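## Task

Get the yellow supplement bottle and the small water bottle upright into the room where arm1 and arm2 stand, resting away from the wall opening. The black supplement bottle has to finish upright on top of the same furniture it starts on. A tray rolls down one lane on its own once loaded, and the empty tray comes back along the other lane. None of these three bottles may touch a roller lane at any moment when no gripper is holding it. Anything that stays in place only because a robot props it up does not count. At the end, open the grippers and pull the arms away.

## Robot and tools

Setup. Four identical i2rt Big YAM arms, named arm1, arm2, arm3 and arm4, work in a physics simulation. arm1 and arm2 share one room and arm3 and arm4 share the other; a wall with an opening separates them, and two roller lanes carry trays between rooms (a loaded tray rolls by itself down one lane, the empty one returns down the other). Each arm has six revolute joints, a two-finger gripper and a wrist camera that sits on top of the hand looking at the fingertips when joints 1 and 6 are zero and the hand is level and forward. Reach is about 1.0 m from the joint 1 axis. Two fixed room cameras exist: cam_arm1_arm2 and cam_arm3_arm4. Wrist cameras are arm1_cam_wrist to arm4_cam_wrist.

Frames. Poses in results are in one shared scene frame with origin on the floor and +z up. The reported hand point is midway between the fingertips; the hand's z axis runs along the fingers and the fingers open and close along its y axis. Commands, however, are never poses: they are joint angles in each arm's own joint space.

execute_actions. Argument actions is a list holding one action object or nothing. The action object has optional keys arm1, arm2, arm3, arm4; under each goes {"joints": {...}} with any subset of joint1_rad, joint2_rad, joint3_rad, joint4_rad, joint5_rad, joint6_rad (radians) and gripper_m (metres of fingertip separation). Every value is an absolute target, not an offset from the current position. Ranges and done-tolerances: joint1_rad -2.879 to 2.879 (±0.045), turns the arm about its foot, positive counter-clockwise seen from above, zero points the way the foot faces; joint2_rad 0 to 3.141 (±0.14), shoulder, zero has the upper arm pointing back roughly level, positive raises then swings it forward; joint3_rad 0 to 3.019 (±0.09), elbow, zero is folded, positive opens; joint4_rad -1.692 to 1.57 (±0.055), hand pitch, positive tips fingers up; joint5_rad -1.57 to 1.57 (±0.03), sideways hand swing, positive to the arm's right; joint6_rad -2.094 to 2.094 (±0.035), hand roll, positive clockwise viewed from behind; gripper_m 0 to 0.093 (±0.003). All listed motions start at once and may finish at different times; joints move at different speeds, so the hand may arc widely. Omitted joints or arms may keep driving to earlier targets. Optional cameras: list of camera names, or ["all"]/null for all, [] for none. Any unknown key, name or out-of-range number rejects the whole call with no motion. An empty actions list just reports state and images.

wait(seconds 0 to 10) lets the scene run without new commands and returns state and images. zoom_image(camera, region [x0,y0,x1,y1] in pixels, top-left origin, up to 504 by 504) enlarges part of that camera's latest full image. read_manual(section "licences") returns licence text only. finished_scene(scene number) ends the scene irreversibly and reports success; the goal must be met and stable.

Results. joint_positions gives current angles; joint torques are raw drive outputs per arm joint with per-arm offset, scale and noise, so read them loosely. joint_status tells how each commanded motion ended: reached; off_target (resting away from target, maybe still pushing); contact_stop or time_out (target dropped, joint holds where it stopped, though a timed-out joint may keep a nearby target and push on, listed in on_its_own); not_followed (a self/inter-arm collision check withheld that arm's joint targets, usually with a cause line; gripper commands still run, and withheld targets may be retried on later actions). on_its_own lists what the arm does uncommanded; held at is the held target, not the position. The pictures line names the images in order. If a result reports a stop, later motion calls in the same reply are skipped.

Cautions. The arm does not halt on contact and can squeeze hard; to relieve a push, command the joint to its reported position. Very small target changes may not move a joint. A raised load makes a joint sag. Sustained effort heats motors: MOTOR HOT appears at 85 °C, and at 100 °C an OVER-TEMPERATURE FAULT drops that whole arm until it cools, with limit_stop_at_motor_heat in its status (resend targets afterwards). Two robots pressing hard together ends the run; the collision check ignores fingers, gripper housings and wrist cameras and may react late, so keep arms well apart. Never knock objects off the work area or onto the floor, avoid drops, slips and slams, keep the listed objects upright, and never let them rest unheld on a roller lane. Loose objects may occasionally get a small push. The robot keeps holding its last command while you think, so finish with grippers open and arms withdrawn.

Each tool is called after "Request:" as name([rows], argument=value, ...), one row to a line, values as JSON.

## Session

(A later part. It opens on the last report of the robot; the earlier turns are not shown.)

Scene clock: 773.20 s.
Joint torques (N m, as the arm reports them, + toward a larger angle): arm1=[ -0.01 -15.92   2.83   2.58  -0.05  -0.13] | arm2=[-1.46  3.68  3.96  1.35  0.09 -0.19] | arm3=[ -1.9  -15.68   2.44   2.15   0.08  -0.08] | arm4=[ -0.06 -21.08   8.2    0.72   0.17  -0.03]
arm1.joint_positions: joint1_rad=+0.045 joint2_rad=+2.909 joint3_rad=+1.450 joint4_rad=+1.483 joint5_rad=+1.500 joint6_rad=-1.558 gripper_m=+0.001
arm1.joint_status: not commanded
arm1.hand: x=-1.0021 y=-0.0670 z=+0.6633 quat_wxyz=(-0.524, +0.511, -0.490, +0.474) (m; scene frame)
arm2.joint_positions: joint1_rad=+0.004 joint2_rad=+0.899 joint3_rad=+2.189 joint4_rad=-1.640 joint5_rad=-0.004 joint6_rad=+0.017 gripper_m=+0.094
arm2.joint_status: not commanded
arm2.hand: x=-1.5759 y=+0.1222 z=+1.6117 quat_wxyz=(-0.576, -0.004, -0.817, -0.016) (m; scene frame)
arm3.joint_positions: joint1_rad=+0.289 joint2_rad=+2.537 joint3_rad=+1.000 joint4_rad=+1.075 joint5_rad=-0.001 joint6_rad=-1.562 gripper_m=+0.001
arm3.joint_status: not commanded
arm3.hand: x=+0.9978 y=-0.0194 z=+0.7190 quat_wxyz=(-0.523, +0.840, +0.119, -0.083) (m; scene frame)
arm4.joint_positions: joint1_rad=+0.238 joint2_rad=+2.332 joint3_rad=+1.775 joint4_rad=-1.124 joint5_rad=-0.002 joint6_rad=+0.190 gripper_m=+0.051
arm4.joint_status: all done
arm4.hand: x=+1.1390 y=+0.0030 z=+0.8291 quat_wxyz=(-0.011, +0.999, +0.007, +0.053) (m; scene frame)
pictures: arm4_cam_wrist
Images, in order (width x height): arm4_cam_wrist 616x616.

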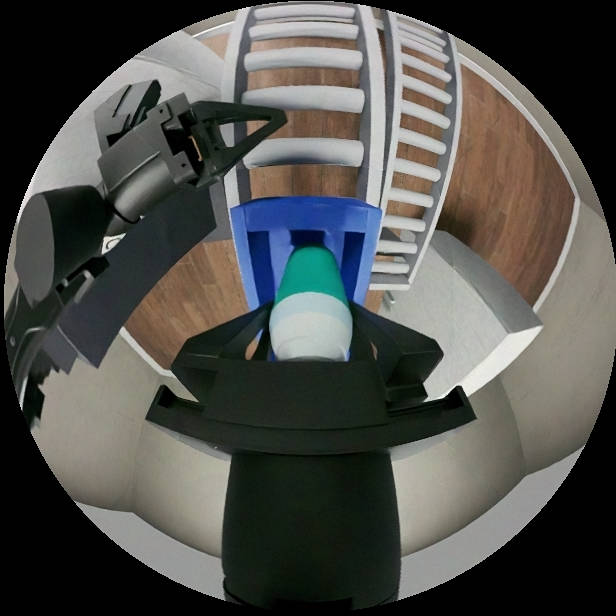

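Request:
execute_actions([
  {"arm4": {"joints": {"joint2_rad": 2.36, "joint4_rad": -1.07}}},
], cameras=["arm4_cam_wrist", "arm1_cam_wrist"])

Scene clock: 778.40 s.
Joint torques (N m, as the arm reports them, + toward a larger angle): arm1=[  0.03 -15.83   2.84   2.61  -0.04  -0.13] | arm2=[-1.1   3.52  4.15  1.26  0.02 -0.11] | arm3=[ -1.16 -15.44   2.44   2.41   0.04  -0.04] | arm4=[  0.79 -20.36   7.97   0.78   0.12   0.03]
arm1.joint_positions: joint1_rad=+0.045 joint2_rad=+2.909 joint3_rad=+1.450 joint4_rad=+1.483 joint5_rad=+1.500 joint6_rad=-1.558 gripper_m=+0.001
arm1.joint_status: not commanded
arm1.hand: x=-1.0021 y=-0.0670 z=+0.6633 quat_wxyz=(-0.524, +0.511, -0.490, +0.474) (m; scene frame)
arm2.joint_positions: joint1_rad=+0.004 joint2_rad=+0.899 joint3_rad=+2.189 joint4_rad=-1.640 joint5_rad=-0.004 joint6_rad=+0.017 gripper_m=+0.094
arm2.joint_status: not commanded
arm2.hand: x=-1.5759 y=+0.1222 z=+1.6117 quat_wxyz=(-0.576, -0.004, -0.817, -0.016) (m; scene frame)
arm3.joint_positions: joint1_rad=+0.289 joint2_rad=+2.537 joint3_rad=+1.000 joint4_rad=+1.075 joint5_rad=-0.001 joint6_rad=-1.562 gripper_m=+0.001
arm3.joint_status: not commanded
arm3.hand: x=+0.9978 y=-0.0194 z=+0.7190 quat_wxyz=(-0.523, +0.840, +0.119, -0.083) (m; scene frame)
arm4.joint_positions: joint1_rad=+0.238 joint2_rad=+2.357 joint3_rad=+1.775 joint4_rad=-1.085 joint5_rad=-0.002 joint6_rad=+0.190 gripper_m=+0.051
arm4.joint_status: all done
arm4.hand: x=+1.1351 y=+0.0023 z=+0.8125 quat_wxyz=(-0.010, +0.999, +0.007, +0.046) (m; scene frame)
pictures: arm1_cam_wrist, arm4_cam_wrist
Images, in order (width x height): arm1_cam_wrist 616x616, arm4_cam_wrist 616x616.

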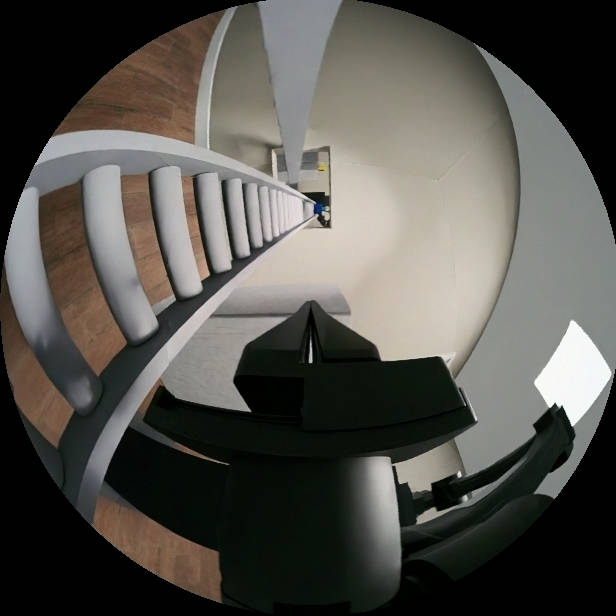

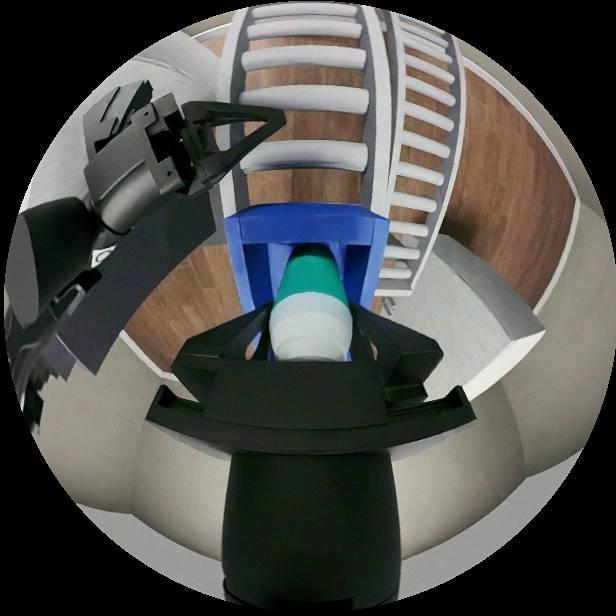

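Request:
execute_actions([
  {"arm4": {"joints": {"joint2_rad": 2.385, "joint4_rad": -1.045}}},
], cameras=["arm4_cam_wrist", "arm1_cam_wrist"])

Scene clock: 783.70 s.
Joint torques (N m, as the arm reports them, + toward a larger angle): arm1=[  0.05 -15.93   2.82   2.58  -0.05  -0.13] | arm2=[-0.8   2.56  4.19  1.16  0.07 -0.19] | arm3=[ -1.34 -15.6    2.33   1.97   0.02  -0.09] | arm4=[  0.19 -19.63   7.9    1.01   0.09   0.08]
arm1.joint_positions: joint1_rad=+0.045 joint2_rad=+2.909 joint3_rad=+1.450 joint4_rad=+1.483 joint5_rad=+1.500 joint6_rad=-1.558 gripper_m=+0.001
arm1.joint_status: not commanded
arm1.hand: x=-1.0021 y=-0.0670 z=+0.6633 quat_wxyz=(-0.524, +0.511, -0.490, +0.474) (m; scene frame)
arm2.joint_positions: joint1_rad=+0.004 joint2_rad=+0.899 joint3_rad=+2.189 joint4_rad=-1.640 joint5_rad=-0.004 joint6_rad=+0.017 gripper_m=+0.094
arm2.joint_status: not commanded
arm2.hand: x=-1.5759 y=+0.1222 z=+1.6117 quat_wxyz=(-0.576, -0.004, -0.817, -0.016) (m; scene frame)
arm3.joint_positions: joint1_rad=+0.289 joint2_rad=+2.537 joint3_rad=+1.000 joint4_rad=+1.075 joint5_rad=-0.001 joint6_rad=-1.562 gripper_m=+0.001
arm3.joint_status: not commanded
arm3.hand: x=+0.9978 y=-0.0194 z=+0.7190 quat_wxyz=(-0.523, +0.840, +0.119, -0.083) (m; scene frame)
arm4.joint_positions: joint1_rad=+0.238 joint2_rad=+2.382 joint3_rad=+1.775 joint4_rad=-1.060 joint5_rad=-0.002 joint6_rad=+0.190 gripper_m=+0.051
arm4.joint_status: all done
arm4.hand: x=+1.1350 y=+0.0023 z=+0.7968 quat_wxyz=(-0.010, +0.999, +0.007, +0.046) (m; scene frame)
pictures: arm1_cam_wrist, arm4_cam_wrist
Images, in order (width x height): arm1_cam_wrist 616x616, arm4_cam_wrist 616x616.

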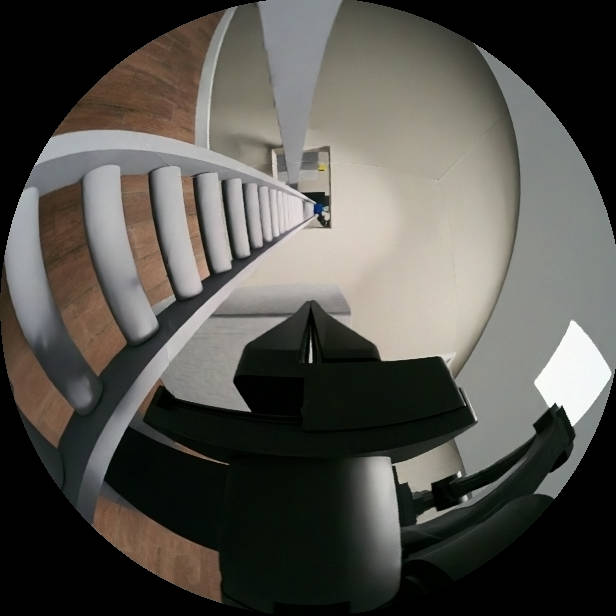

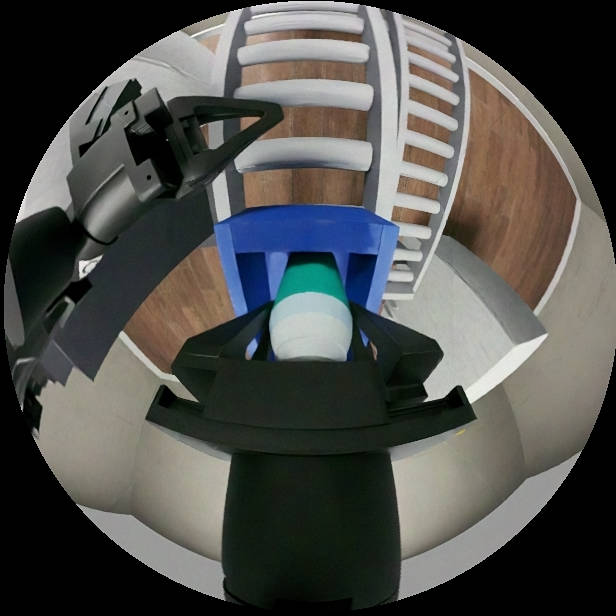

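Request:
zoom_image(camera="arm1_cam_wrist", region=[295, 185, 345, 235])

Request:
execute_actions([
  {"arm4": {"joints": {"joint2_rad": 2.405, "joint4_rad": -1.03}}},
], cameras=["arm4_cam_wrist", "arm1_cam_wrist"])

Region (295, 185, 345, 235) of arm1_cam_wrist's 616x616 image, scaled by 10.080, with more detail than that image has.

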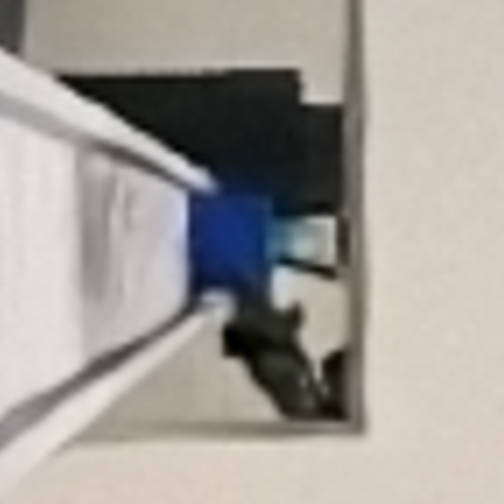

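Scene clock: 791.27 s.
Joint torques (N m, as the arm reports them, + toward a larger angle): arm1=[ -0.02 -15.91   2.82   2.6   -0.05  -0.13] | arm2=[-0.25  2.72  4.06  1.17  0.04 -0.17] | arm3=[ -0.74 -15.29   2.46   2.13   0.03  -0.06] | arm4=[ -0.11 -18.17   7.86   0.9    0.12   0.03]
arm1.joint_positions: joint1_rad=+0.045 joint2_rad=+2.909 joint3_rad=+1.450 joint4_rad=+1.483 joint5_rad=+1.500 joint6_rad=-1.558 gripper_m=+0.001
arm1.joint_status: not commanded
arm1.hand: x=-1.0021 y=-0.0670 z=+0.6633 quat_wxyz=(-0.524, +0.511, -0.490, +0.474) (m; scene frame)
arm2.joint_positions: joint1_rad=+0.004 joint2_rad=+0.899 joint3_rad=+2.189 joint4_rad=-1.640 joint5_rad=-0.004 joint6_rad=+0.017 gripper_m=+0.094
arm2.joint_status: not commanded
arm2.hand: x=-1.5759 y=+0.1222 z=+1.6117 quat_wxyz=(-0.576, -0.004, -0.817, -0.016) (m; scene frame)
arm3.joint_positions: joint1_rad=+0.289 joint2_rad=+2.537 joint3_rad=+1.000 joint4_rad=+1.075 joint5_rad=-0.001 joint6_rad=-1.562 gripper_m=+0.001
arm3.joint_status: not commanded
arm3.hand: x=+0.9978 y=-0.0194 z=+0.7190 quat_wxyz=(-0.523, +0.840, +0.119, -0.083) (m; scene frame)
arm4.joint_positions: joint1_rad=+0.238 joint2_rad=+2.386 joint3_rad=+1.775 joint4_rad=-1.044 joint5_rad=-0.001 joint6_rad=+0.190 gripper_m=+0.051
arm4.joint_status: all done
arm4.hand: x=+1.1321 y=+0.0018 z=+0.7941 quat_wxyz=(-0.009, +0.999, +0.007, +0.040) (m; scene frame)
pictures: arm1_cam_wrist, arm4_cam_wrist
Images, in order (width x height): arm1_cam_wrist 616x616, arm4_cam_wrist 616x616.

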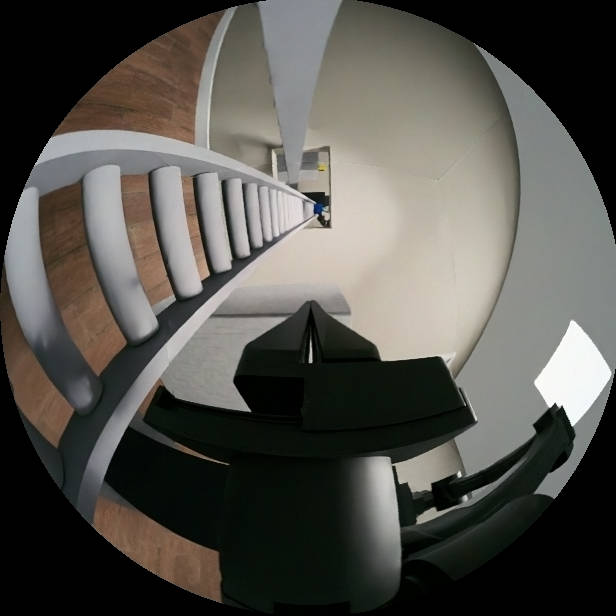

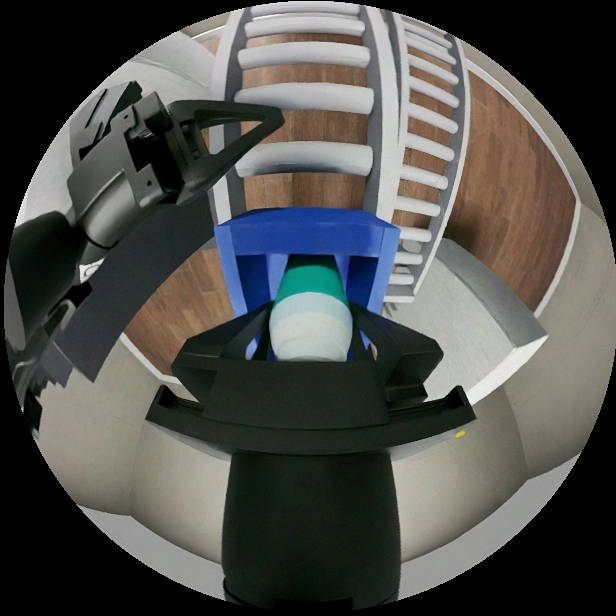

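Request:
execute_actions([
  {"arm4": {"joints": {"joint2_rad": 2.386, "gripper_m": 0.068}}},
], cameras=["arm4_cam_wrist"])

Scene clock: 795.73 s.
Joint torques (N m, as the arm reports them, + toward a larger angle): arm1=[  0.1  -15.89   2.8    2.59  -0.05  -0.13] | arm2=[-0.77  3.62  4.24  1.24  0.03 -0.15] | arm3=[ -0.96 -14.74   2.68   1.86   0.03  -0.14] | arm4=[ -0.53 -20.71   7.99   0.73   0.13   0.03]
arm1.joint_positions: joint1_rad=+0.045 joint2_rad=+2.909 joint3_rad=+1.450 joint4_rad=+1.483 joint5_rad=+1.500 joint6_rad=-1.558 gripper_m=+0.001
arm1.joint_status: not commanded
arm1.hand: x=-1.0021 y=-0.0670 z=+0.6633 quat_wxyz=(-0.524, +0.511, -0.490, +0.474) (m; scene frame)
arm2.joint_positions: joint1_rad=+0.004 joint2_rad=+0.899 joint3_rad=+2.189 joint4_rad=-1.640 joint5_rad=-0.004 joint6_rad=+0.017 gripper_m=+0.094
arm2.joint_status: not commanded
arm2.hand: x=-1.5759 y=+0.1222 z=+1.6117 quat_wxyz=(-0.576, -0.004, -0.817, -0.016) (m; scene frame)
arm3.joint_positions: joint1_rad=+0.289 joint2_rad=+2.537 joint3_rad=+1.000 joint4_rad=+1.075 joint5_rad=-0.001 joint6_rad=-1.562 gripper_m=+0.001
arm3.joint_status: not commanded
arm3.hand: x=+0.9978 y=-0.0194 z=+0.7190 quat_wxyz=(-0.523, +0.840, +0.119, -0.083) (m; scene frame)
arm4.joint_positions: joint1_rad=+0.238 joint2_rad=+2.386 joint3_rad=+1.775 joint4_rad=-1.044 joint5_rad=-0.001 joint6_rad=+0.190 gripper_m=+0.068
arm4.joint_status: all done
arm4.hand: x=+1.1321 y=+0.0018 z=+0.7941 quat_wxyz=(-0.009, +0.999, +0.007, +0.040) (m; scene frame)
pictures: arm4_cam_wrist
Images, in order (width x height): arm4_cam_wrist 616x616.

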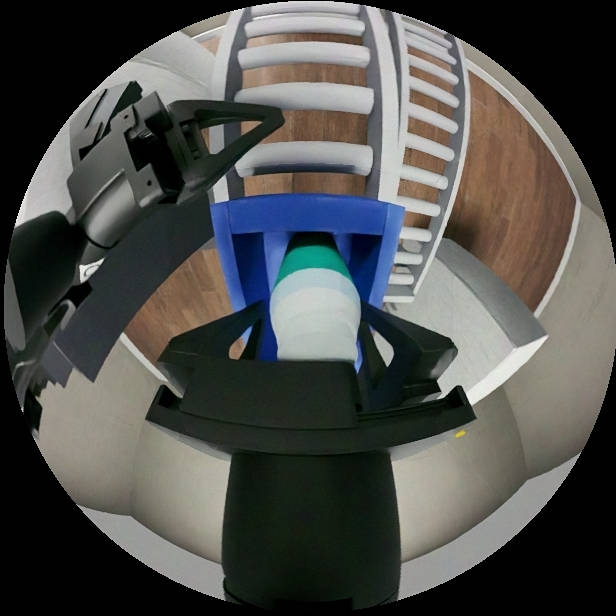

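Request:
execute_actions([
  {"arm4": {"joints": {"joint2_rad": 1.81, "joint3_rad": 1.405, "joint4_rad": -1.17}}},
], cameras=["arm4_cam_wrist", "arm1_cam_wrist"])

Request:
zoom_image(camera="arm1_cam_wrist", region=[270, 170, 350, 250])

Request:
zoom_image(camera="arm4_cam_wrist", region=[190, 60, 410, 320])

Request:
execute_actions([
  {"arm4": {"joints": {"joint1_rad": -1.553, "gripper_m": 0.093}}},
], cameras=["arm4_cam_wrist"])

Scene clock: 811.10 s.
Joint torques (N m, as the arm reports them, + toward a larger angle): arm1=[  0.03 -15.73   2.83   2.59  -0.05  -0.13] | arm2=[-0.45  3.02  4.26  1.28  0.03 -0.14] | arm3=[ -0.48 -15.62   2.42   2.14   0.1   -0.08] | arm4=[  0.27 -12.92   7.97   0.25   0.12   0.03]
arm1.joint_positions: joint1_rad=+0.045 joint2_rad=+2.909 joint3_rad=+1.450 joint4_rad=+1.483 joint5_rad=+1.500 joint6_rad=-1.558 gripper_m=+0.001
arm1.joint_status: not commanded
arm1.hand: x=-1.0021 y=-0.0670 z=+0.6633 quat_wxyz=(-0.524, +0.511, -0.490, +0.474) (m; scene frame)
arm2.joint_positions: joint1_rad=+0.004 joint2_rad=+0.899 joint3_rad=+2.189 joint4_rad=-1.640 joint5_rad=-0.004 joint6_rad=+0.017 gripper_m=+0.094
arm2.joint_status: not commanded
arm2.hand: x=-1.5759 y=+0.1222 z=+1.6117 quat_wxyz=(-0.576, -0.004, -0.817, -0.016) (m; scene frame)
arm3.joint_positions: joint1_rad=+0.290 joint2_rad=+2.537 joint3_rad=+1.000 joint4_rad=+1.075 joint5_rad=-0.002 joint6_rad=-1.563 gripper_m=+0.001
arm3.joint_status: not commanded
arm3.hand: x=+0.9971 y=-0.0196 z=+0.7190 quat_wxyz=(-0.523, +0.840, +0.120, -0.083) (m; scene frame)
arm4.joint_positions: joint1_rad=+0.238 joint2_rad=+1.797 joint3_rad=+1.404 joint4_rad=-1.157 joint5_rad=-0.001 joint6_rad=+0.190 gripper_m=+0.068
arm4.joint_status: all done
arm4.hand: x=+1.2359 y=+0.0227 z=+1.0096 quat_wxyz=(+0.001, +1.000, +0.007, -0.012) (m; scene frame)
pictures: arm1_cam_wrist, arm4_cam_wrist
Images, in order (width x height): arm1_cam_wrist 616x616, arm4_cam_wrist 616x616.

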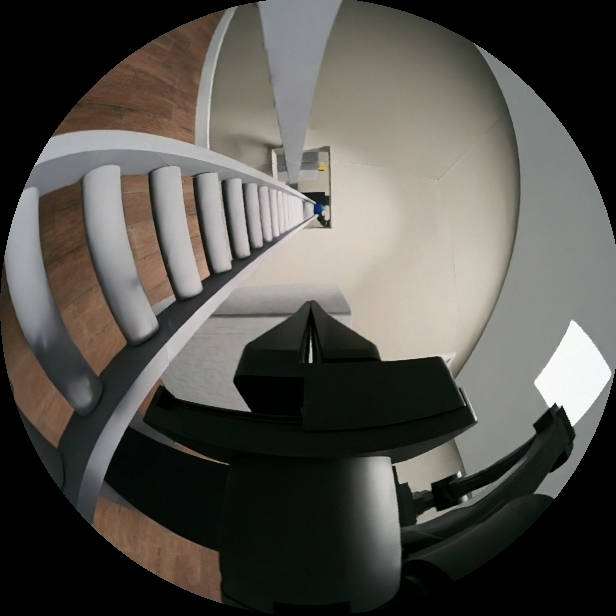

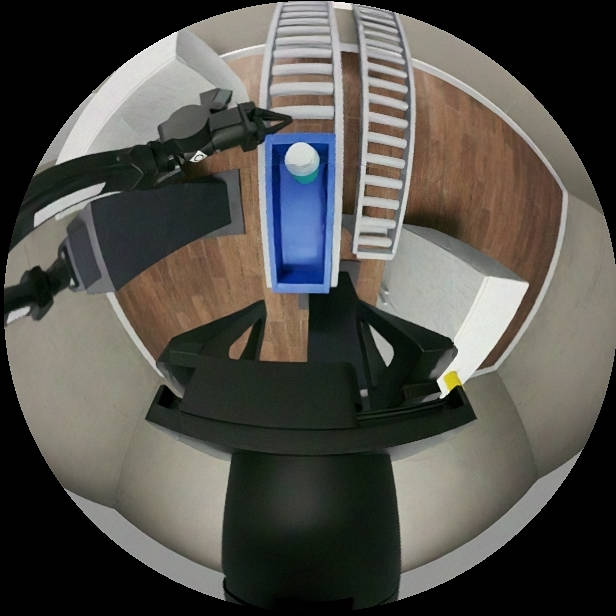

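Region (270, 170, 350, 250) of arm1_cam_wrist's 616x616 image, scaled by 6.300, with more detail than that image has.

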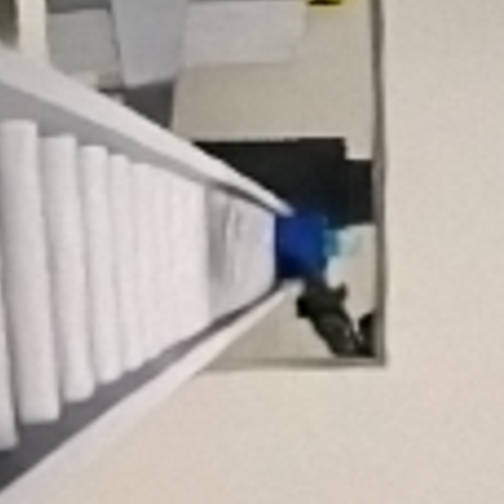

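Region (190, 60, 410, 320) of arm4_cam_wrist's 616x616 image, scaled by 1.938, with more detail than that image has; it fills the left 426 columns of this view, and the rest is white.

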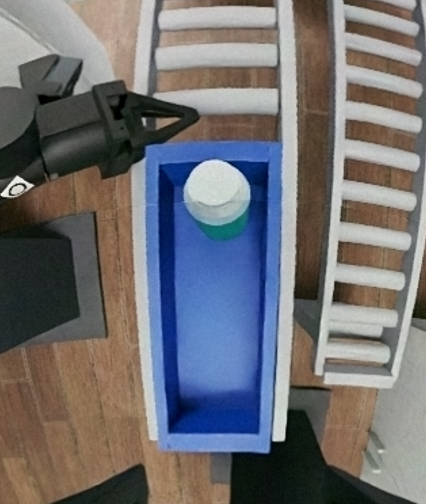

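Scene clock: 813.23 s.
Joint torques (N m, as the arm reports them, + toward a larger angle): arm1=[  0.   -15.83   2.83   2.63  -0.04  -0.13] | arm2=[-1.04  2.73  4.19  1.46  0.05 -0.12] | arm3=[ -0.99 -14.89   2.43   2.12   0.14  -0.1 ] | arm4=[  0.39 -13.7    8.07   0.18   0.     0.04]
arm1.joint_positions: joint1_rad=+0.045 joint2_rad=+2.909 joint3_rad=+1.450 joint4_rad=+1.483 joint5_rad=+1.500 joint6_rad=-1.558 gripper_m=+0.001
arm1.joint_status: not commanded
arm1.hand: x=-1.0021 y=-0.0670 z=+0.6633 quat_wxyz=(-0.524, +0.511, -0.490, +0.474) (m; scene frame)
arm2.joint_positions: joint1_rad=+0.004 joint2_rad=+0.899 joint3_rad=+2.189 joint4_rad=-1.640 joint5_rad=-0.004 joint6_rad=+0.017 gripper_m=+0.094
arm2.joint_status: not commanded
arm2.hand: x=-1.5759 y=+0.1222 z=+1.6117 quat_wxyz=(-0.576, -0.004, -0.817, -0.016) (m; scene frame)
arm3.joint_positions: joint1_rad=+0.290 joint2_rad=+2.537 joint3_rad=+1.000 joint4_rad=+1.075 joint5_rad=-0.002 joint6_rad=-1.563 gripper_m=+0.001
arm3.joint_status: not commanded
arm3.hand: x=+0.9971 y=-0.0196 z=+0.7190 quat_wxyz=(-0.523, +0.840, +0.120, -0.083) (m; scene frame)
arm4.joint_positions: joint1_rad=-1.558 joint2_rad=+1.800 joint3_rad=+1.404 joint4_rad=-1.157 joint5_rad=+0.001 joint6_rad=+0.191 gripper_m=+0.093
arm4.joint_status: all done
arm4.hand: x=+1.7681 y=+0.6605 z=+1.0075 quat_wxyz=(-0.005, +0.628, -0.778, -0.008) (m; scene frame)
pictures: arm4_cam_wrist
Images, in order (width x height): arm4_cam_wrist 616x616.

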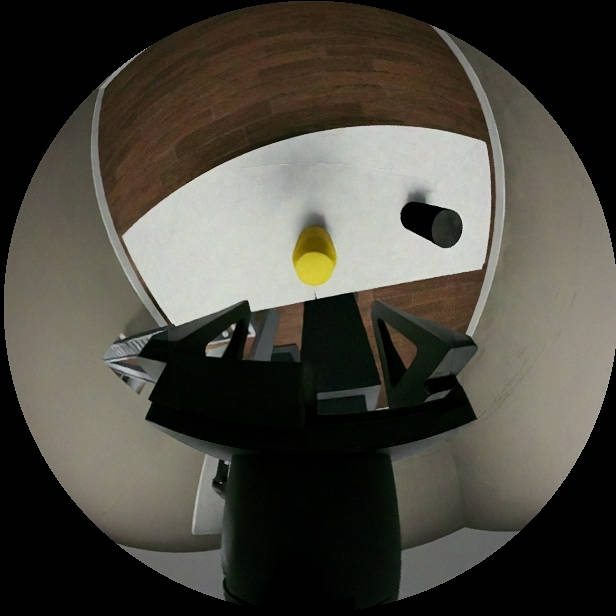

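Request:
execute_actions([
  {"arm4": {"joints": {"joint2_rad": 2.0, "joint3_rad": 1.282, "joint4_rad": -0.822}}},
], cameras=["arm4_cam_wrist"])

Scene clock: 826.97 s.
Joint torques (N m, as the arm reports them, + toward a larger angle): arm1=[  0.08 -15.9    2.82   2.57  -0.04  -0.13] | arm2=[-0.98  3.53  4.23  1.28  0.07 -0.16] | arm3=[ -1.32 -15.32   2.38   2.2    0.1   -0.08] | arm4=[  1.19 -14.92   7.64   1.16   0.     0.02]
arm1.joint_positions: joint1_rad=+0.045 joint2_rad=+2.909 joint3_rad=+1.450 joint4_rad=+1.483 joint5_rad=+1.500 joint6_rad=-1.558 gripper_m=+0.001
arm1.joint_status: not commanded
arm1.hand: x=-1.0021 y=-0.0670 z=+0.6633 quat_wxyz=(-0.524, +0.511, -0.490, +0.474) (m; scene frame)
arm2.joint_positions: joint1_rad=+0.004 joint2_rad=+0.899 joint3_rad=+2.189 joint4_rad=-1.640 joint5_rad=-0.004 joint6_rad=+0.017 gripper_m=+0.094
arm2.joint_status: not commanded
arm2.hand: x=-1.5759 y=+0.1222 z=+1.6117 quat_wxyz=(-0.576, -0.004, -0.817, -0.016) (m; scene frame)
arm3.joint_positions: joint1_rad=+0.290 joint2_rad=+2.537 joint3_rad=+1.000 joint4_rad=+1.075 joint5_rad=-0.002 joint6_rad=-1.563 gripper_m=+0.001
arm3.joint_status: not commanded
arm3.hand: x=+0.9971 y=-0.0196 z=+0.7190 quat_wxyz=(-0.523, +0.840, +0.120, -0.083) (m; scene frame)
arm4.joint_positions: joint1_rad=-1.558 joint2_rad=+1.999 joint3_rad=+1.263 joint4_rad=-0.839 joint5_rad=+0.001 joint6_rad=+0.191 gripper_m=+0.093
arm4.joint_status: all done
arm4.hand: x=+1.7675 y=+0.6529 z=+0.8611 quat_wxyz=(+0.002, +0.628, -0.778, +0.000) (m; scene frame)
pictures: arm4_cam_wrist
Images, in order (width x height): arm4_cam_wrist 616x616.

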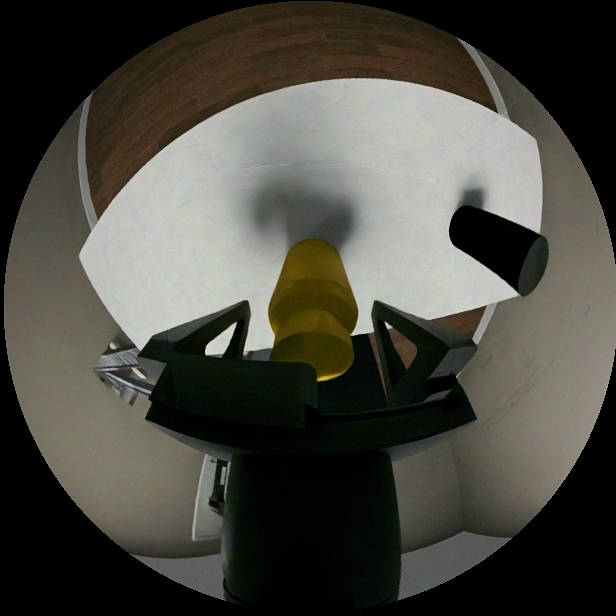

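Request:
execute_actions([
  {"arm4": {"joints": {"joint2_rad": 2.03, "joint4_rad": -0.795}}},
], cameras=[])

Request:
execute_actions([
  {"arm4": {"joints": {"gripper_m": 0.035}}},
], cameras=["arm4_cam_wrist"])

Scene clock: 834.83 s.
Joint torques (N m, as the arm reports them, + toward a larger angle): arm1=[  0.01 -15.75   2.83   2.61  -0.05  -0.13] | arm2=[-0.97  2.94  4.05  1.47  0.05 -0.18] | arm3=[ -1.92 -15.26   2.54   2.23   0.14  -0.05] | arm4=[  0.36 -13.79   7.7    1.14   0.02  -0.01]
arm1.joint_positions: joint1_rad=+0.045 joint2_rad=+2.909 joint3_rad=+1.450 joint4_rad=+1.483 joint5_rad=+1.500 joint6_rad=-1.558 gripper_m=+0.001
arm1.joint_status: not commanded
arm1.hand: x=-1.0021 y=-0.0670 z=+0.6633 quat_wxyz=(-0.524, +0.511, -0.490, +0.474) (m; scene frame)
arm2.joint_positions: joint1_rad=+0.004 joint2_rad=+0.899 joint3_rad=+2.189 joint4_rad=-1.640 joint5_rad=-0.004 joint6_rad=+0.017 gripper_m=+0.094
arm2.joint_status: not commanded
arm2.hand: x=-1.5759 y=+0.1222 z=+1.6117 quat_wxyz=(-0.576, -0.004, -0.817, -0.016) (m; scene frame)
arm3.joint_positions: joint1_rad=+0.290 joint2_rad=+2.537 joint3_rad=+1.000 joint4_rad=+1.075 joint5_rad=-0.002 joint6_rad=-1.563 gripper_m=+0.001
arm3.joint_status: not commanded
arm3.hand: x=+0.9971 y=-0.0196 z=+0.7190 quat_wxyz=(-0.523, +0.840, +0.120, -0.083) (m; scene frame)
arm4.joint_positions: joint1_rad=-1.558 joint2_rad=+2.010 joint3_rad=+1.263 joint4_rad=-0.813 joint5_rad=+0.001 joint6_rad=+0.191 gripper_m=+0.093
arm4.joint_status: all done
arm4.hand: x=+1.7676 y=+0.6574 z=+0.8560 quat_wxyz=(-0.003, +0.628, -0.778, -0.006) (m; scene frame)
pictures: none
No camera images: the call's "cameras" was empty. Leave "cameras" out to get every camera's image.

Scene clock: 835.47 s.
Joint torques (N m, as the arm reports them, + toward a larger angle): arm1=[ -0.02 -15.79   2.8    2.59  -0.04  -0.13] | arm2=[-1.38  2.35  3.98  1.33  0.06 -0.17] | arm3=[ -1.78 -15.04   2.39   2.04   0.09  -0.09] | arm4=[  0.06 -14.08   7.48   1.1   -0.01   0.03]
arm1.joint_positions: joint1_rad=+0.045 joint2_rad=+2.909 joint3_rad=+1.450 joint4_rad=+1.483 joint5_rad=+1.500 joint6_rad=-1.558 gripper_m=+0.001
arm1.joint_status: not commanded
arm1.hand: x=-1.0021 y=-0.0670 z=+0.6633 quat_wxyz=(-0.524, +0.511, -0.490, +0.474) (m; scene frame)
arm2.joint_positions: joint1_rad=+0.004 joint2_rad=+0.899 joint3_rad=+2.189 joint4_rad=-1.640 joint5_rad=-0.004 joint6_rad=+0.017 gripper_m=+0.094
arm2.joint_status: not commanded
arm2.hand: x=-1.5759 y=+0.1222 z=+1.6117 quat_wxyz=(-0.576, -0.004, -0.817, -0.016) (m; scene frame)
arm3.joint_positions: joint1_rad=+0.290 joint2_rad=+2.537 joint3_rad=+1.000 joint4_rad=+1.075 joint5_rad=-0.002 joint6_rad=-1.563 gripper_m=+0.001
arm3.joint_status: not commanded
arm3.hand: x=+0.9971 y=-0.0196 z=+0.7190 quat_wxyz=(-0.523, +0.840, +0.120, -0.083) (m; scene frame)
arm4.joint_positions: joint1_rad=-1.558 joint2_rad=+2.010 joint3_rad=+1.263 joint4_rad=-0.812 joint5_rad=+0.001 joint6_rad=+0.191 gripper_m=+0.064
arm4.joint_status: gripper_m off_target (ended at +0.064, target +0.035)
arm4.hand: x=+1.7675 y=+0.6575 z=+0.8558 quat_wxyz=(-0.003, +0.628, -0.778, -0.006) (m; scene frame)
pictures: arm4_cam_wrist
Images, in order (width x height): arm4_cam_wrist 616x616.

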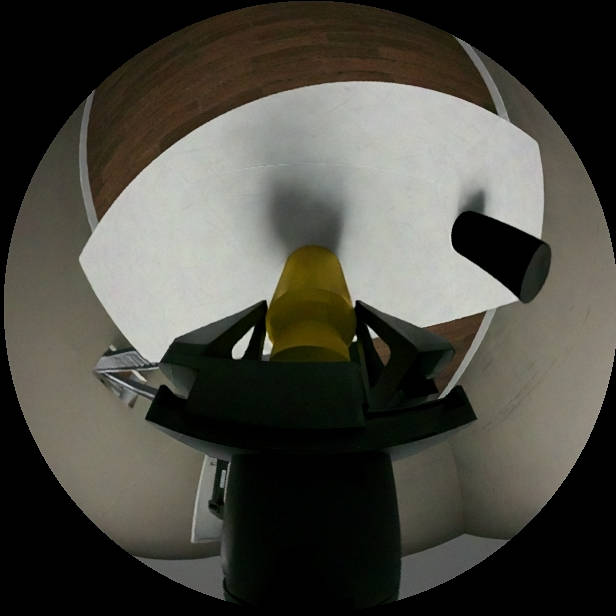

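Request:
execute_actions([
  {"arm4": {"joints": {"joint1_rad": 0.252, "joint2_rad": 2.01, "joint3_rad": 1.685, "joint4_rad": -1.3, "joint6_rad": 0.227}}},
], cameras=[])

Request:
execute_actions([
  {"arm4": {"joints": {"joint2_rad": 2.17, "joint4_rad": -1.15}}},
], cameras=["arm4_cam_wrist"])

Scene clock: 861.30 s.
Joint torques (N m, as the arm reports them, + toward a larger angle): arm1=[ -0.06 -15.79   2.81   2.58  -0.04  -0.13] | arm2=[-1.05  3.6   4.12  1.18  0.08 -0.15] | arm3=[ -1.27 -15.01   2.49   1.89   0.11  -0.12] | arm4=[ -0.14 -18.68   8.53  -0.26   0.15   0.05]
arm1.joint_positions: joint1_rad=+0.045 joint2_rad=+2.909 joint3_rad=+1.450 joint4_rad=+1.483 joint5_rad=+1.500 joint6_rad=-1.558 gripper_m=+0.001
arm1.joint_status: not commanded
arm1.hand: x=-1.0021 y=-0.0670 z=+0.6633 quat_wxyz=(-0.524, +0.511, -0.490, +0.474) (m; scene frame)
arm2.joint_positions: joint1_rad=+0.004 joint2_rad=+0.899 joint3_rad=+2.189 joint4_rad=-1.640 joint5_rad=-0.004 joint6_rad=+0.017 gripper_m=+0.094
arm2.joint_status: not commanded
arm2.hand: x=-1.5759 y=+0.1222 z=+1.6117 quat_wxyz=(-0.576, -0.004, -0.817, -0.016) (m; scene frame)
arm3.joint_positions: joint1_rad=+0.290 joint2_rad=+2.537 joint3_rad=+1.000 joint4_rad=+1.075 joint5_rad=-0.002 joint6_rad=-1.563 gripper_m=+0.001
arm3.joint_status: not commanded
arm3.hand: x=+0.9971 y=-0.0196 z=+0.7190 quat_wxyz=(-0.523, +0.840, +0.120, -0.083) (m; scene frame)
arm4.joint_positions: joint1_rad=+0.255 joint2_rad=+2.017 joint3_rad=+1.675 joint4_rad=-1.282 joint5_rad=-0.002 joint6_rad=+0.217 gripper_m=+0.064
arm4.joint_status: all done
arm4.hand: x=+1.1772 y=+0.0001 z=+0.9861 quat_wxyz=(-0.006, +1.000, +0.002, +0.025) (m; scene frame)
pictures: none
No camera images: the call's "cameras" was empty. Leave "cameras" out to get every camera's image.

Scene clock: 862.50 s.
Joint torques (N m, as the arm reports them, + toward a larger angle): arm1=[ -0.04 -15.84   2.82   2.59  -0.04  -0.14] | arm2=[-0.47  2.92  4.12  1.35  0.05 -0.17] | arm3=[ -1.2  -15.54   2.41   2.04   0.08  -0.05] | arm4=[ -0.64 -19.92   8.6    0.79   0.13   0.1 ]
arm1.joint_positions: joint1_rad=+0.045 joint2_rad=+2.909 joint3_rad=+1.450 joint4_rad=+1.483 joint5_rad=+1.500 joint6_rad=-1.558 gripper_m=+0.001
arm1.joint_status: not commanded
arm1.hand: x=-1.0021 y=-0.0670 z=+0.6633 quat_wxyz=(-0.524, +0.511, -0.490, +0.474) (m; scene frame)
arm2.joint_positions: joint1_rad=+0.004 joint2_rad=+0.899 joint3_rad=+2.189 joint4_rad=-1.640 joint5_rad=-0.004 joint6_rad=+0.017 gripper_m=+0.094
arm2.joint_status: not commanded
arm2.hand: x=-1.5759 y=+0.1222 z=+1.6117 quat_wxyz=(-0.576, -0.004, -0.817, -0.016) (m; scene frame)
arm3.joint_positions: joint1_rad=+0.290 joint2_rad=+2.537 joint3_rad=+1.000 joint4_rad=+1.075 joint5_rad=-0.002 joint6_rad=-1.563 gripper_m=+0.001
arm3.joint_status: not commanded
arm3.hand: x=+0.9971 y=-0.0196 z=+0.7190 quat_wxyz=(-0.523, +0.840, +0.120, -0.083) (m; scene frame)
arm4.joint_positions: joint1_rad=+0.255 joint2_rad=+2.189 joint3_rad=+1.663 joint4_rad=-1.162 joint5_rad=-0.002 joint6_rad=+0.217 gripper_m=+0.064
arm4.joint_status: all done
arm4.hand: x=+1.1717 y=-0.0008 z=+0.8813 quat_wxyz=(-0.013, +0.998, +0.002, +0.056) (m; scene frame)
pictures: arm4_cam_wrist
Images, in order (width x height): arm4_cam_wrist 616x616.

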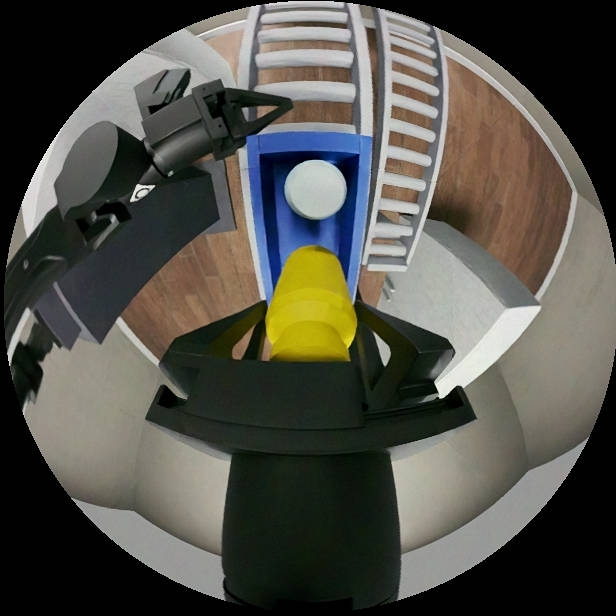

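Request:
execute_actions(actions=[])

Scene clock: 889.73 s.
Joint torques (N m, as the arm reports them, + toward a larger angle): arm1=[  0.12 -15.87   2.84   2.62  -0.05  -0.13] | arm2=[-0.29  3.34  4.09  1.41  0.06 -0.14] | arm3=[ -0.6  -15.48   2.72   1.98   0.07  -0.06] | arm4=[ -0.41 -20.79   8.42   0.7    0.13   0.04]
arm1.joint_positions: joint1_rad=+0.045 joint2_rad=+2.909 joint3_rad=+1.450 joint4_rad=+1.483 joint5_rad=+1.500 joint6_rad=-1.558 gripper_m=+0.001
arm1.joint_status: not commanded
arm1.hand: x=-1.0021 y=-0.0670 z=+0.6633 quat_wxyz=(-0.524, +0.511, -0.490, +0.474) (m; scene frame)
arm2.joint_positions: joint1_rad=+0.004 joint2_rad=+0.899 joint3_rad=+2.189 joint4_rad=-1.640 joint5_rad=-0.004 joint6_rad=+0.017 gripper_m=+0.094
arm2.joint_status: not commanded
arm2.hand: x=-1.5759 y=+0.1222 z=+1.6117 quat_wxyz=(-0.576, -0.004, -0.817, -0.016) (m; scene frame)
arm3.joint_positions: joint1_rad=+0.290 joint2_rad=+2.537 joint3_rad=+1.000 joint4_rad=+1.075 joint5_rad=-0.002 joint6_rad=-1.563 gripper_m=+0.001
arm3.joint_status: not commanded
arm3.hand: x=+0.9971 y=-0.0196 z=+0.7190 quat_wxyz=(-0.523, +0.840, +0.120, -0.083) (m; scene frame)
arm4.joint_positions: joint1_rad=+0.255 joint2_rad=+2.189 joint3_rad=+1.663 joint4_rad=-1.162 joint5_rad=-0.002 joint6_rad=+0.217 gripper_m=+0.064
arm4.joint_status: all done
arm4.hand: x=+1.1717 y=-0.0008 z=+0.8813 quat_wxyz=(-0.013, +0.998, +0.002, +0.056) (m; scene frame)
pictures: arm1_cam_wrist, arm2_cam_wrist, arm3_cam_wrist, arm4_cam_wrist, cam_arm1_arm2, cam_arm3_arm4
Images, in order (width x height): arm1_cam_wrist 616x616, arm2_cam_wrist 616x616, arm3_cam_wrist 616x616, arm4_cam_wrist 616x616, cam_arm1_arm2 504x504, cam_arm3_arm4 504x504.

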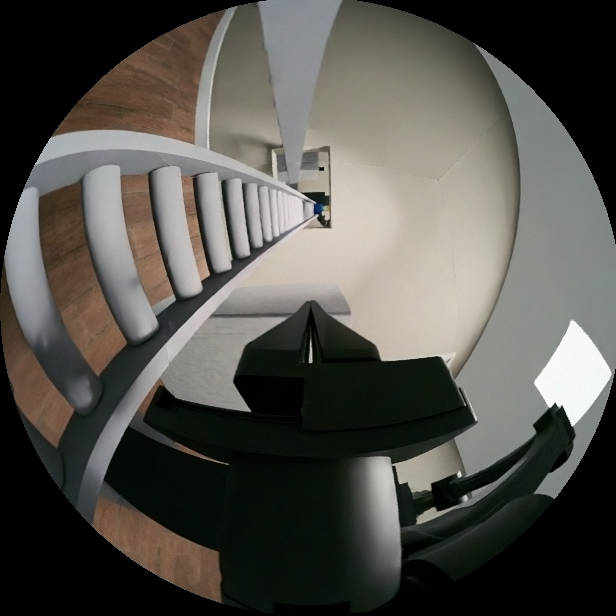

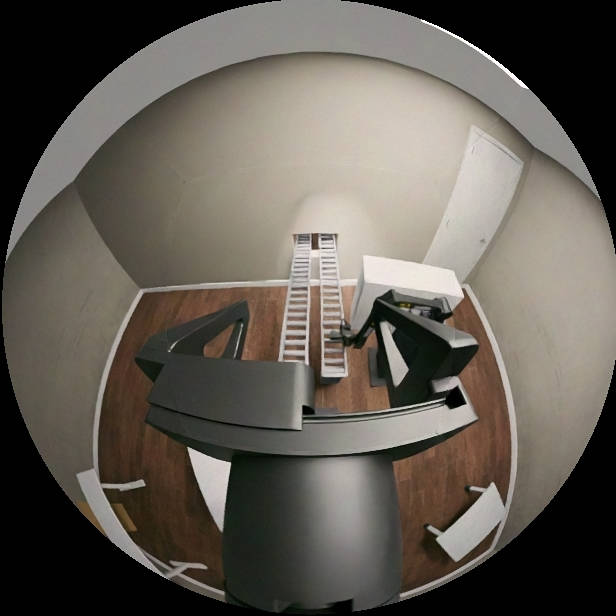

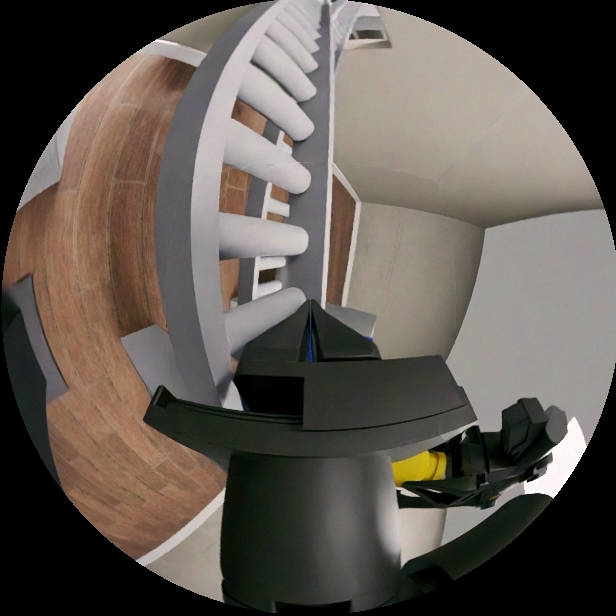

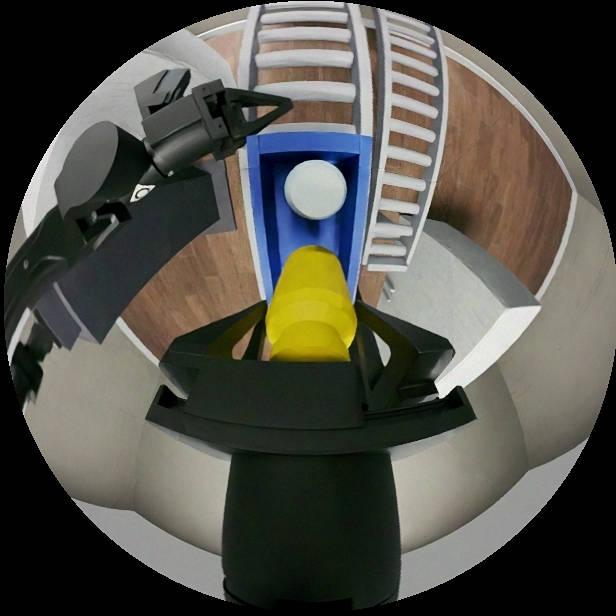

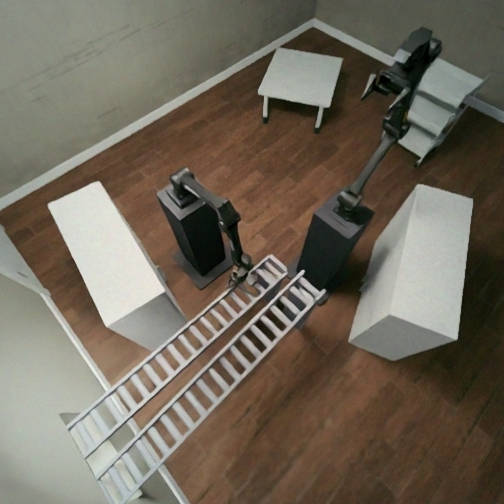

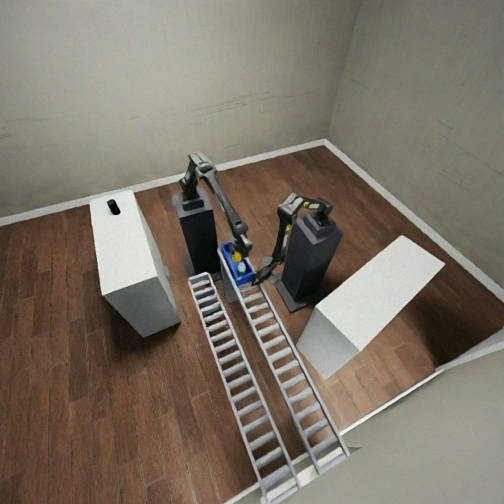

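Request:
zoom_image(camera="arm3_cam_wrist", region=[300, 260, 600, 560])

Request:
zoom_image(camera="cam_arm3_arm4", region=[170, 140, 330, 300])

Request:
zoom_image(camera="arm4_cam_wrist", region=[220, 100, 420, 300])

Region (300, 260, 600, 560) of arm3_cam_wrist's 616x616 image, scaled by 1.680, with more detail than that image has.

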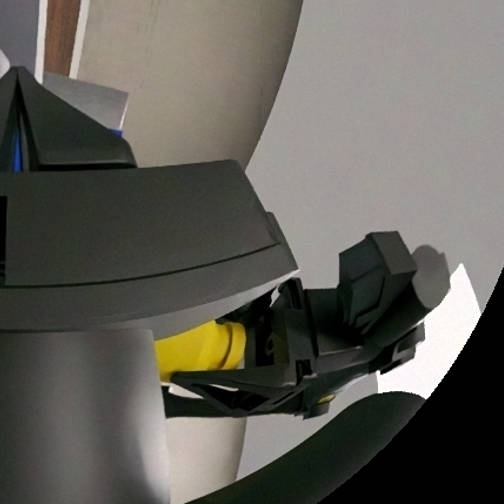

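Region (170, 140, 330, 300) of cam_arm3_arm4's 504x504 image, scaled by 3.150, with more detail than that image has.

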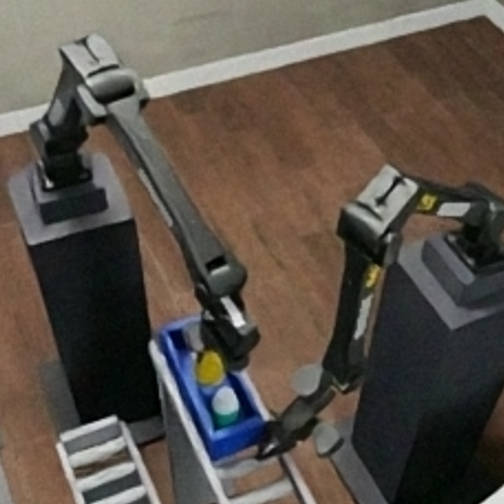

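Region (220, 100, 420, 300) of arm4_cam_wrist's 616x616 image, scaled by 2.520, with more detail than that image has.

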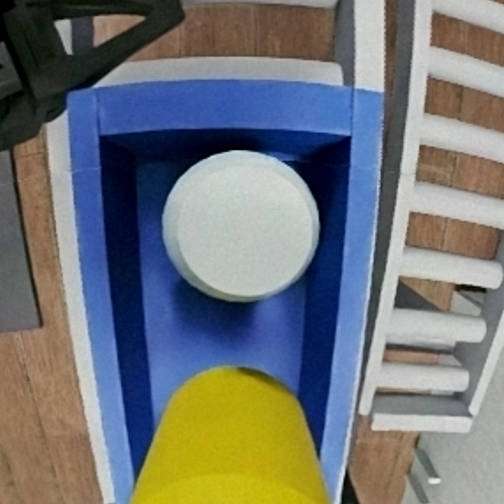

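Request:
execute_actions([
  {"arm4": {"joints": {"joint2_rad": 2.26, "joint4_rad": -1.085}}, "arm1": {"joints": {"joint2_rad": 2.3}}},
], cameras=["arm4_cam_wrist", "arm3_cam_wrist", "cam_arm3_arm4"])

Scene clock: 940.30 s.
Joint torques (N m, as the arm reports them, + toward a larger angle): arm1=[  0.01 -18.27   7.97   1.7   -0.4   -0.13] | arm2=[-1.08  3.32  4.23  1.45  0.07 -0.15] | arm3=[ -1.13 -15.43   2.68   2.16   0.08  -0.07] | arm4=[ -0.06 -20.33   7.92   0.76   0.15   0.06]
arm1.joint_positions: joint1_rad=+0.045 joint2_rad=+2.291 joint3_rad=+1.448 joint4_rad=+1.491 joint5_rad=+1.500 joint6_rad=-1.560 gripper_m=+0.001
arm1.joint_status: all done
arm1.hand: x=-1.0007 y=+0.0471 z=+1.0260 quat_wxyz=(-0.655, +0.326, -0.612, +0.301) (m; scene frame)
arm2.joint_positions: joint1_rad=+0.004 joint2_rad=+0.899 joint3_rad=+2.189 joint4_rad=-1.640 joint5_rad=-0.004 joint6_rad=+0.017 gripper_m=+0.094
arm2.joint_status: not commanded
arm2.hand: x=-1.5759 y=+0.1222 z=+1.6117 quat_wxyz=(-0.576, -0.004, -0.817, -0.016) (m; scene frame)
arm3.joint_positions: joint1_rad=+0.290 joint2_rad=+2.537 joint3_rad=+1.000 joint4_rad=+1.075 joint5_rad=-0.002 joint6_rad=-1.563 gripper_m=+0.001
arm3.joint_status: not commanded
arm3.hand: x=+0.9971 y=-0.0196 z=+0.7190 quat_wxyz=(-0.523, +0.840, +0.120, -0.083) (m; scene frame)
arm4.joint_positions: joint1_rad=+0.255 joint2_rad=+2.269 joint3_rad=+1.663 joint4_rad=-1.098 joint5_rad=-0.002 joint6_rad=+0.217 gripper_m=+0.064
arm4.joint_status: all done
arm4.hand: x=+1.1713 y=-0.0008 z=+0.8329 quat_wxyz=(-0.015, +0.998, +0.002, +0.064) (m; scene frame)
pictures: arm3_cam_wrist, arm4_cam_wrist, cam_arm3_arm4
Images, in order (width x height): arm3_cam_wrist 616x616, arm4_cam_wrist 616x616, cam_arm3_arm4 504x504.

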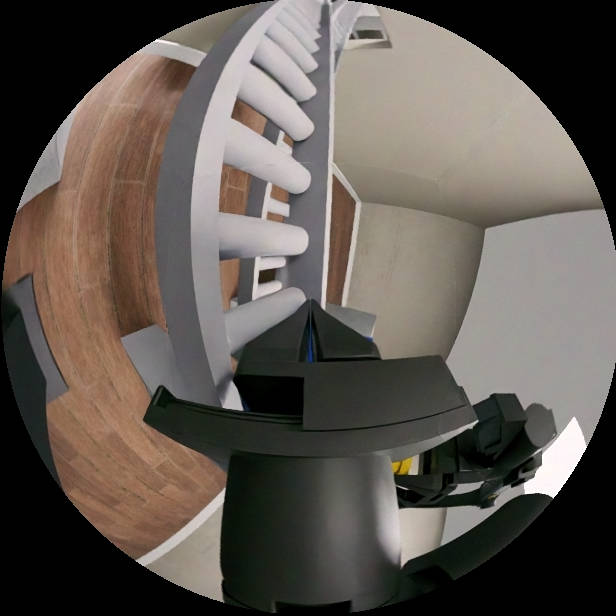

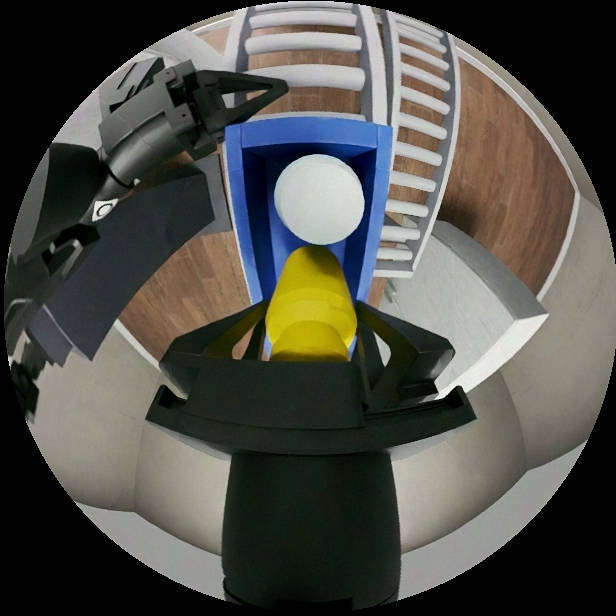

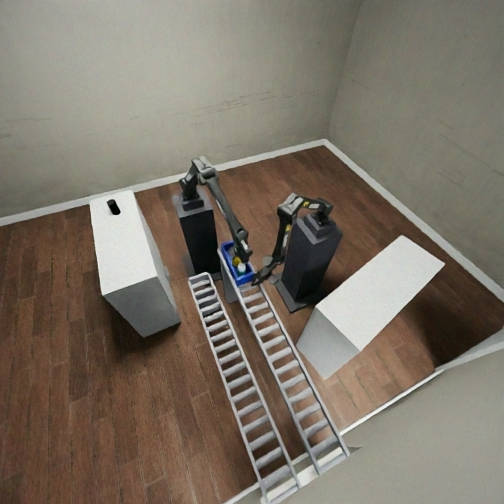

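Request:
zoom_image(camera="arm4_cam_wrist", region=[220, 100, 420, 300])

Region (220, 100, 420, 300) of arm4_cam_wrist's 616x616 image, scaled by 2.520, with more detail than that image has.

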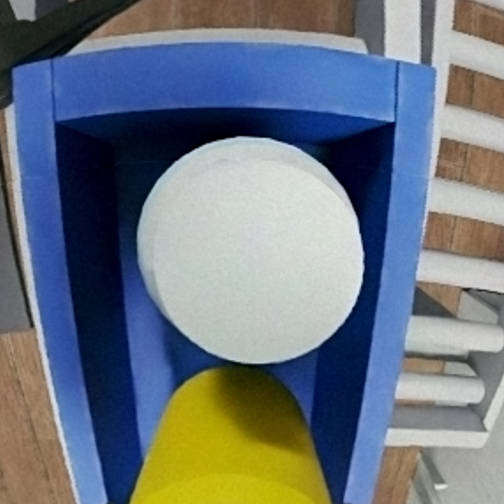

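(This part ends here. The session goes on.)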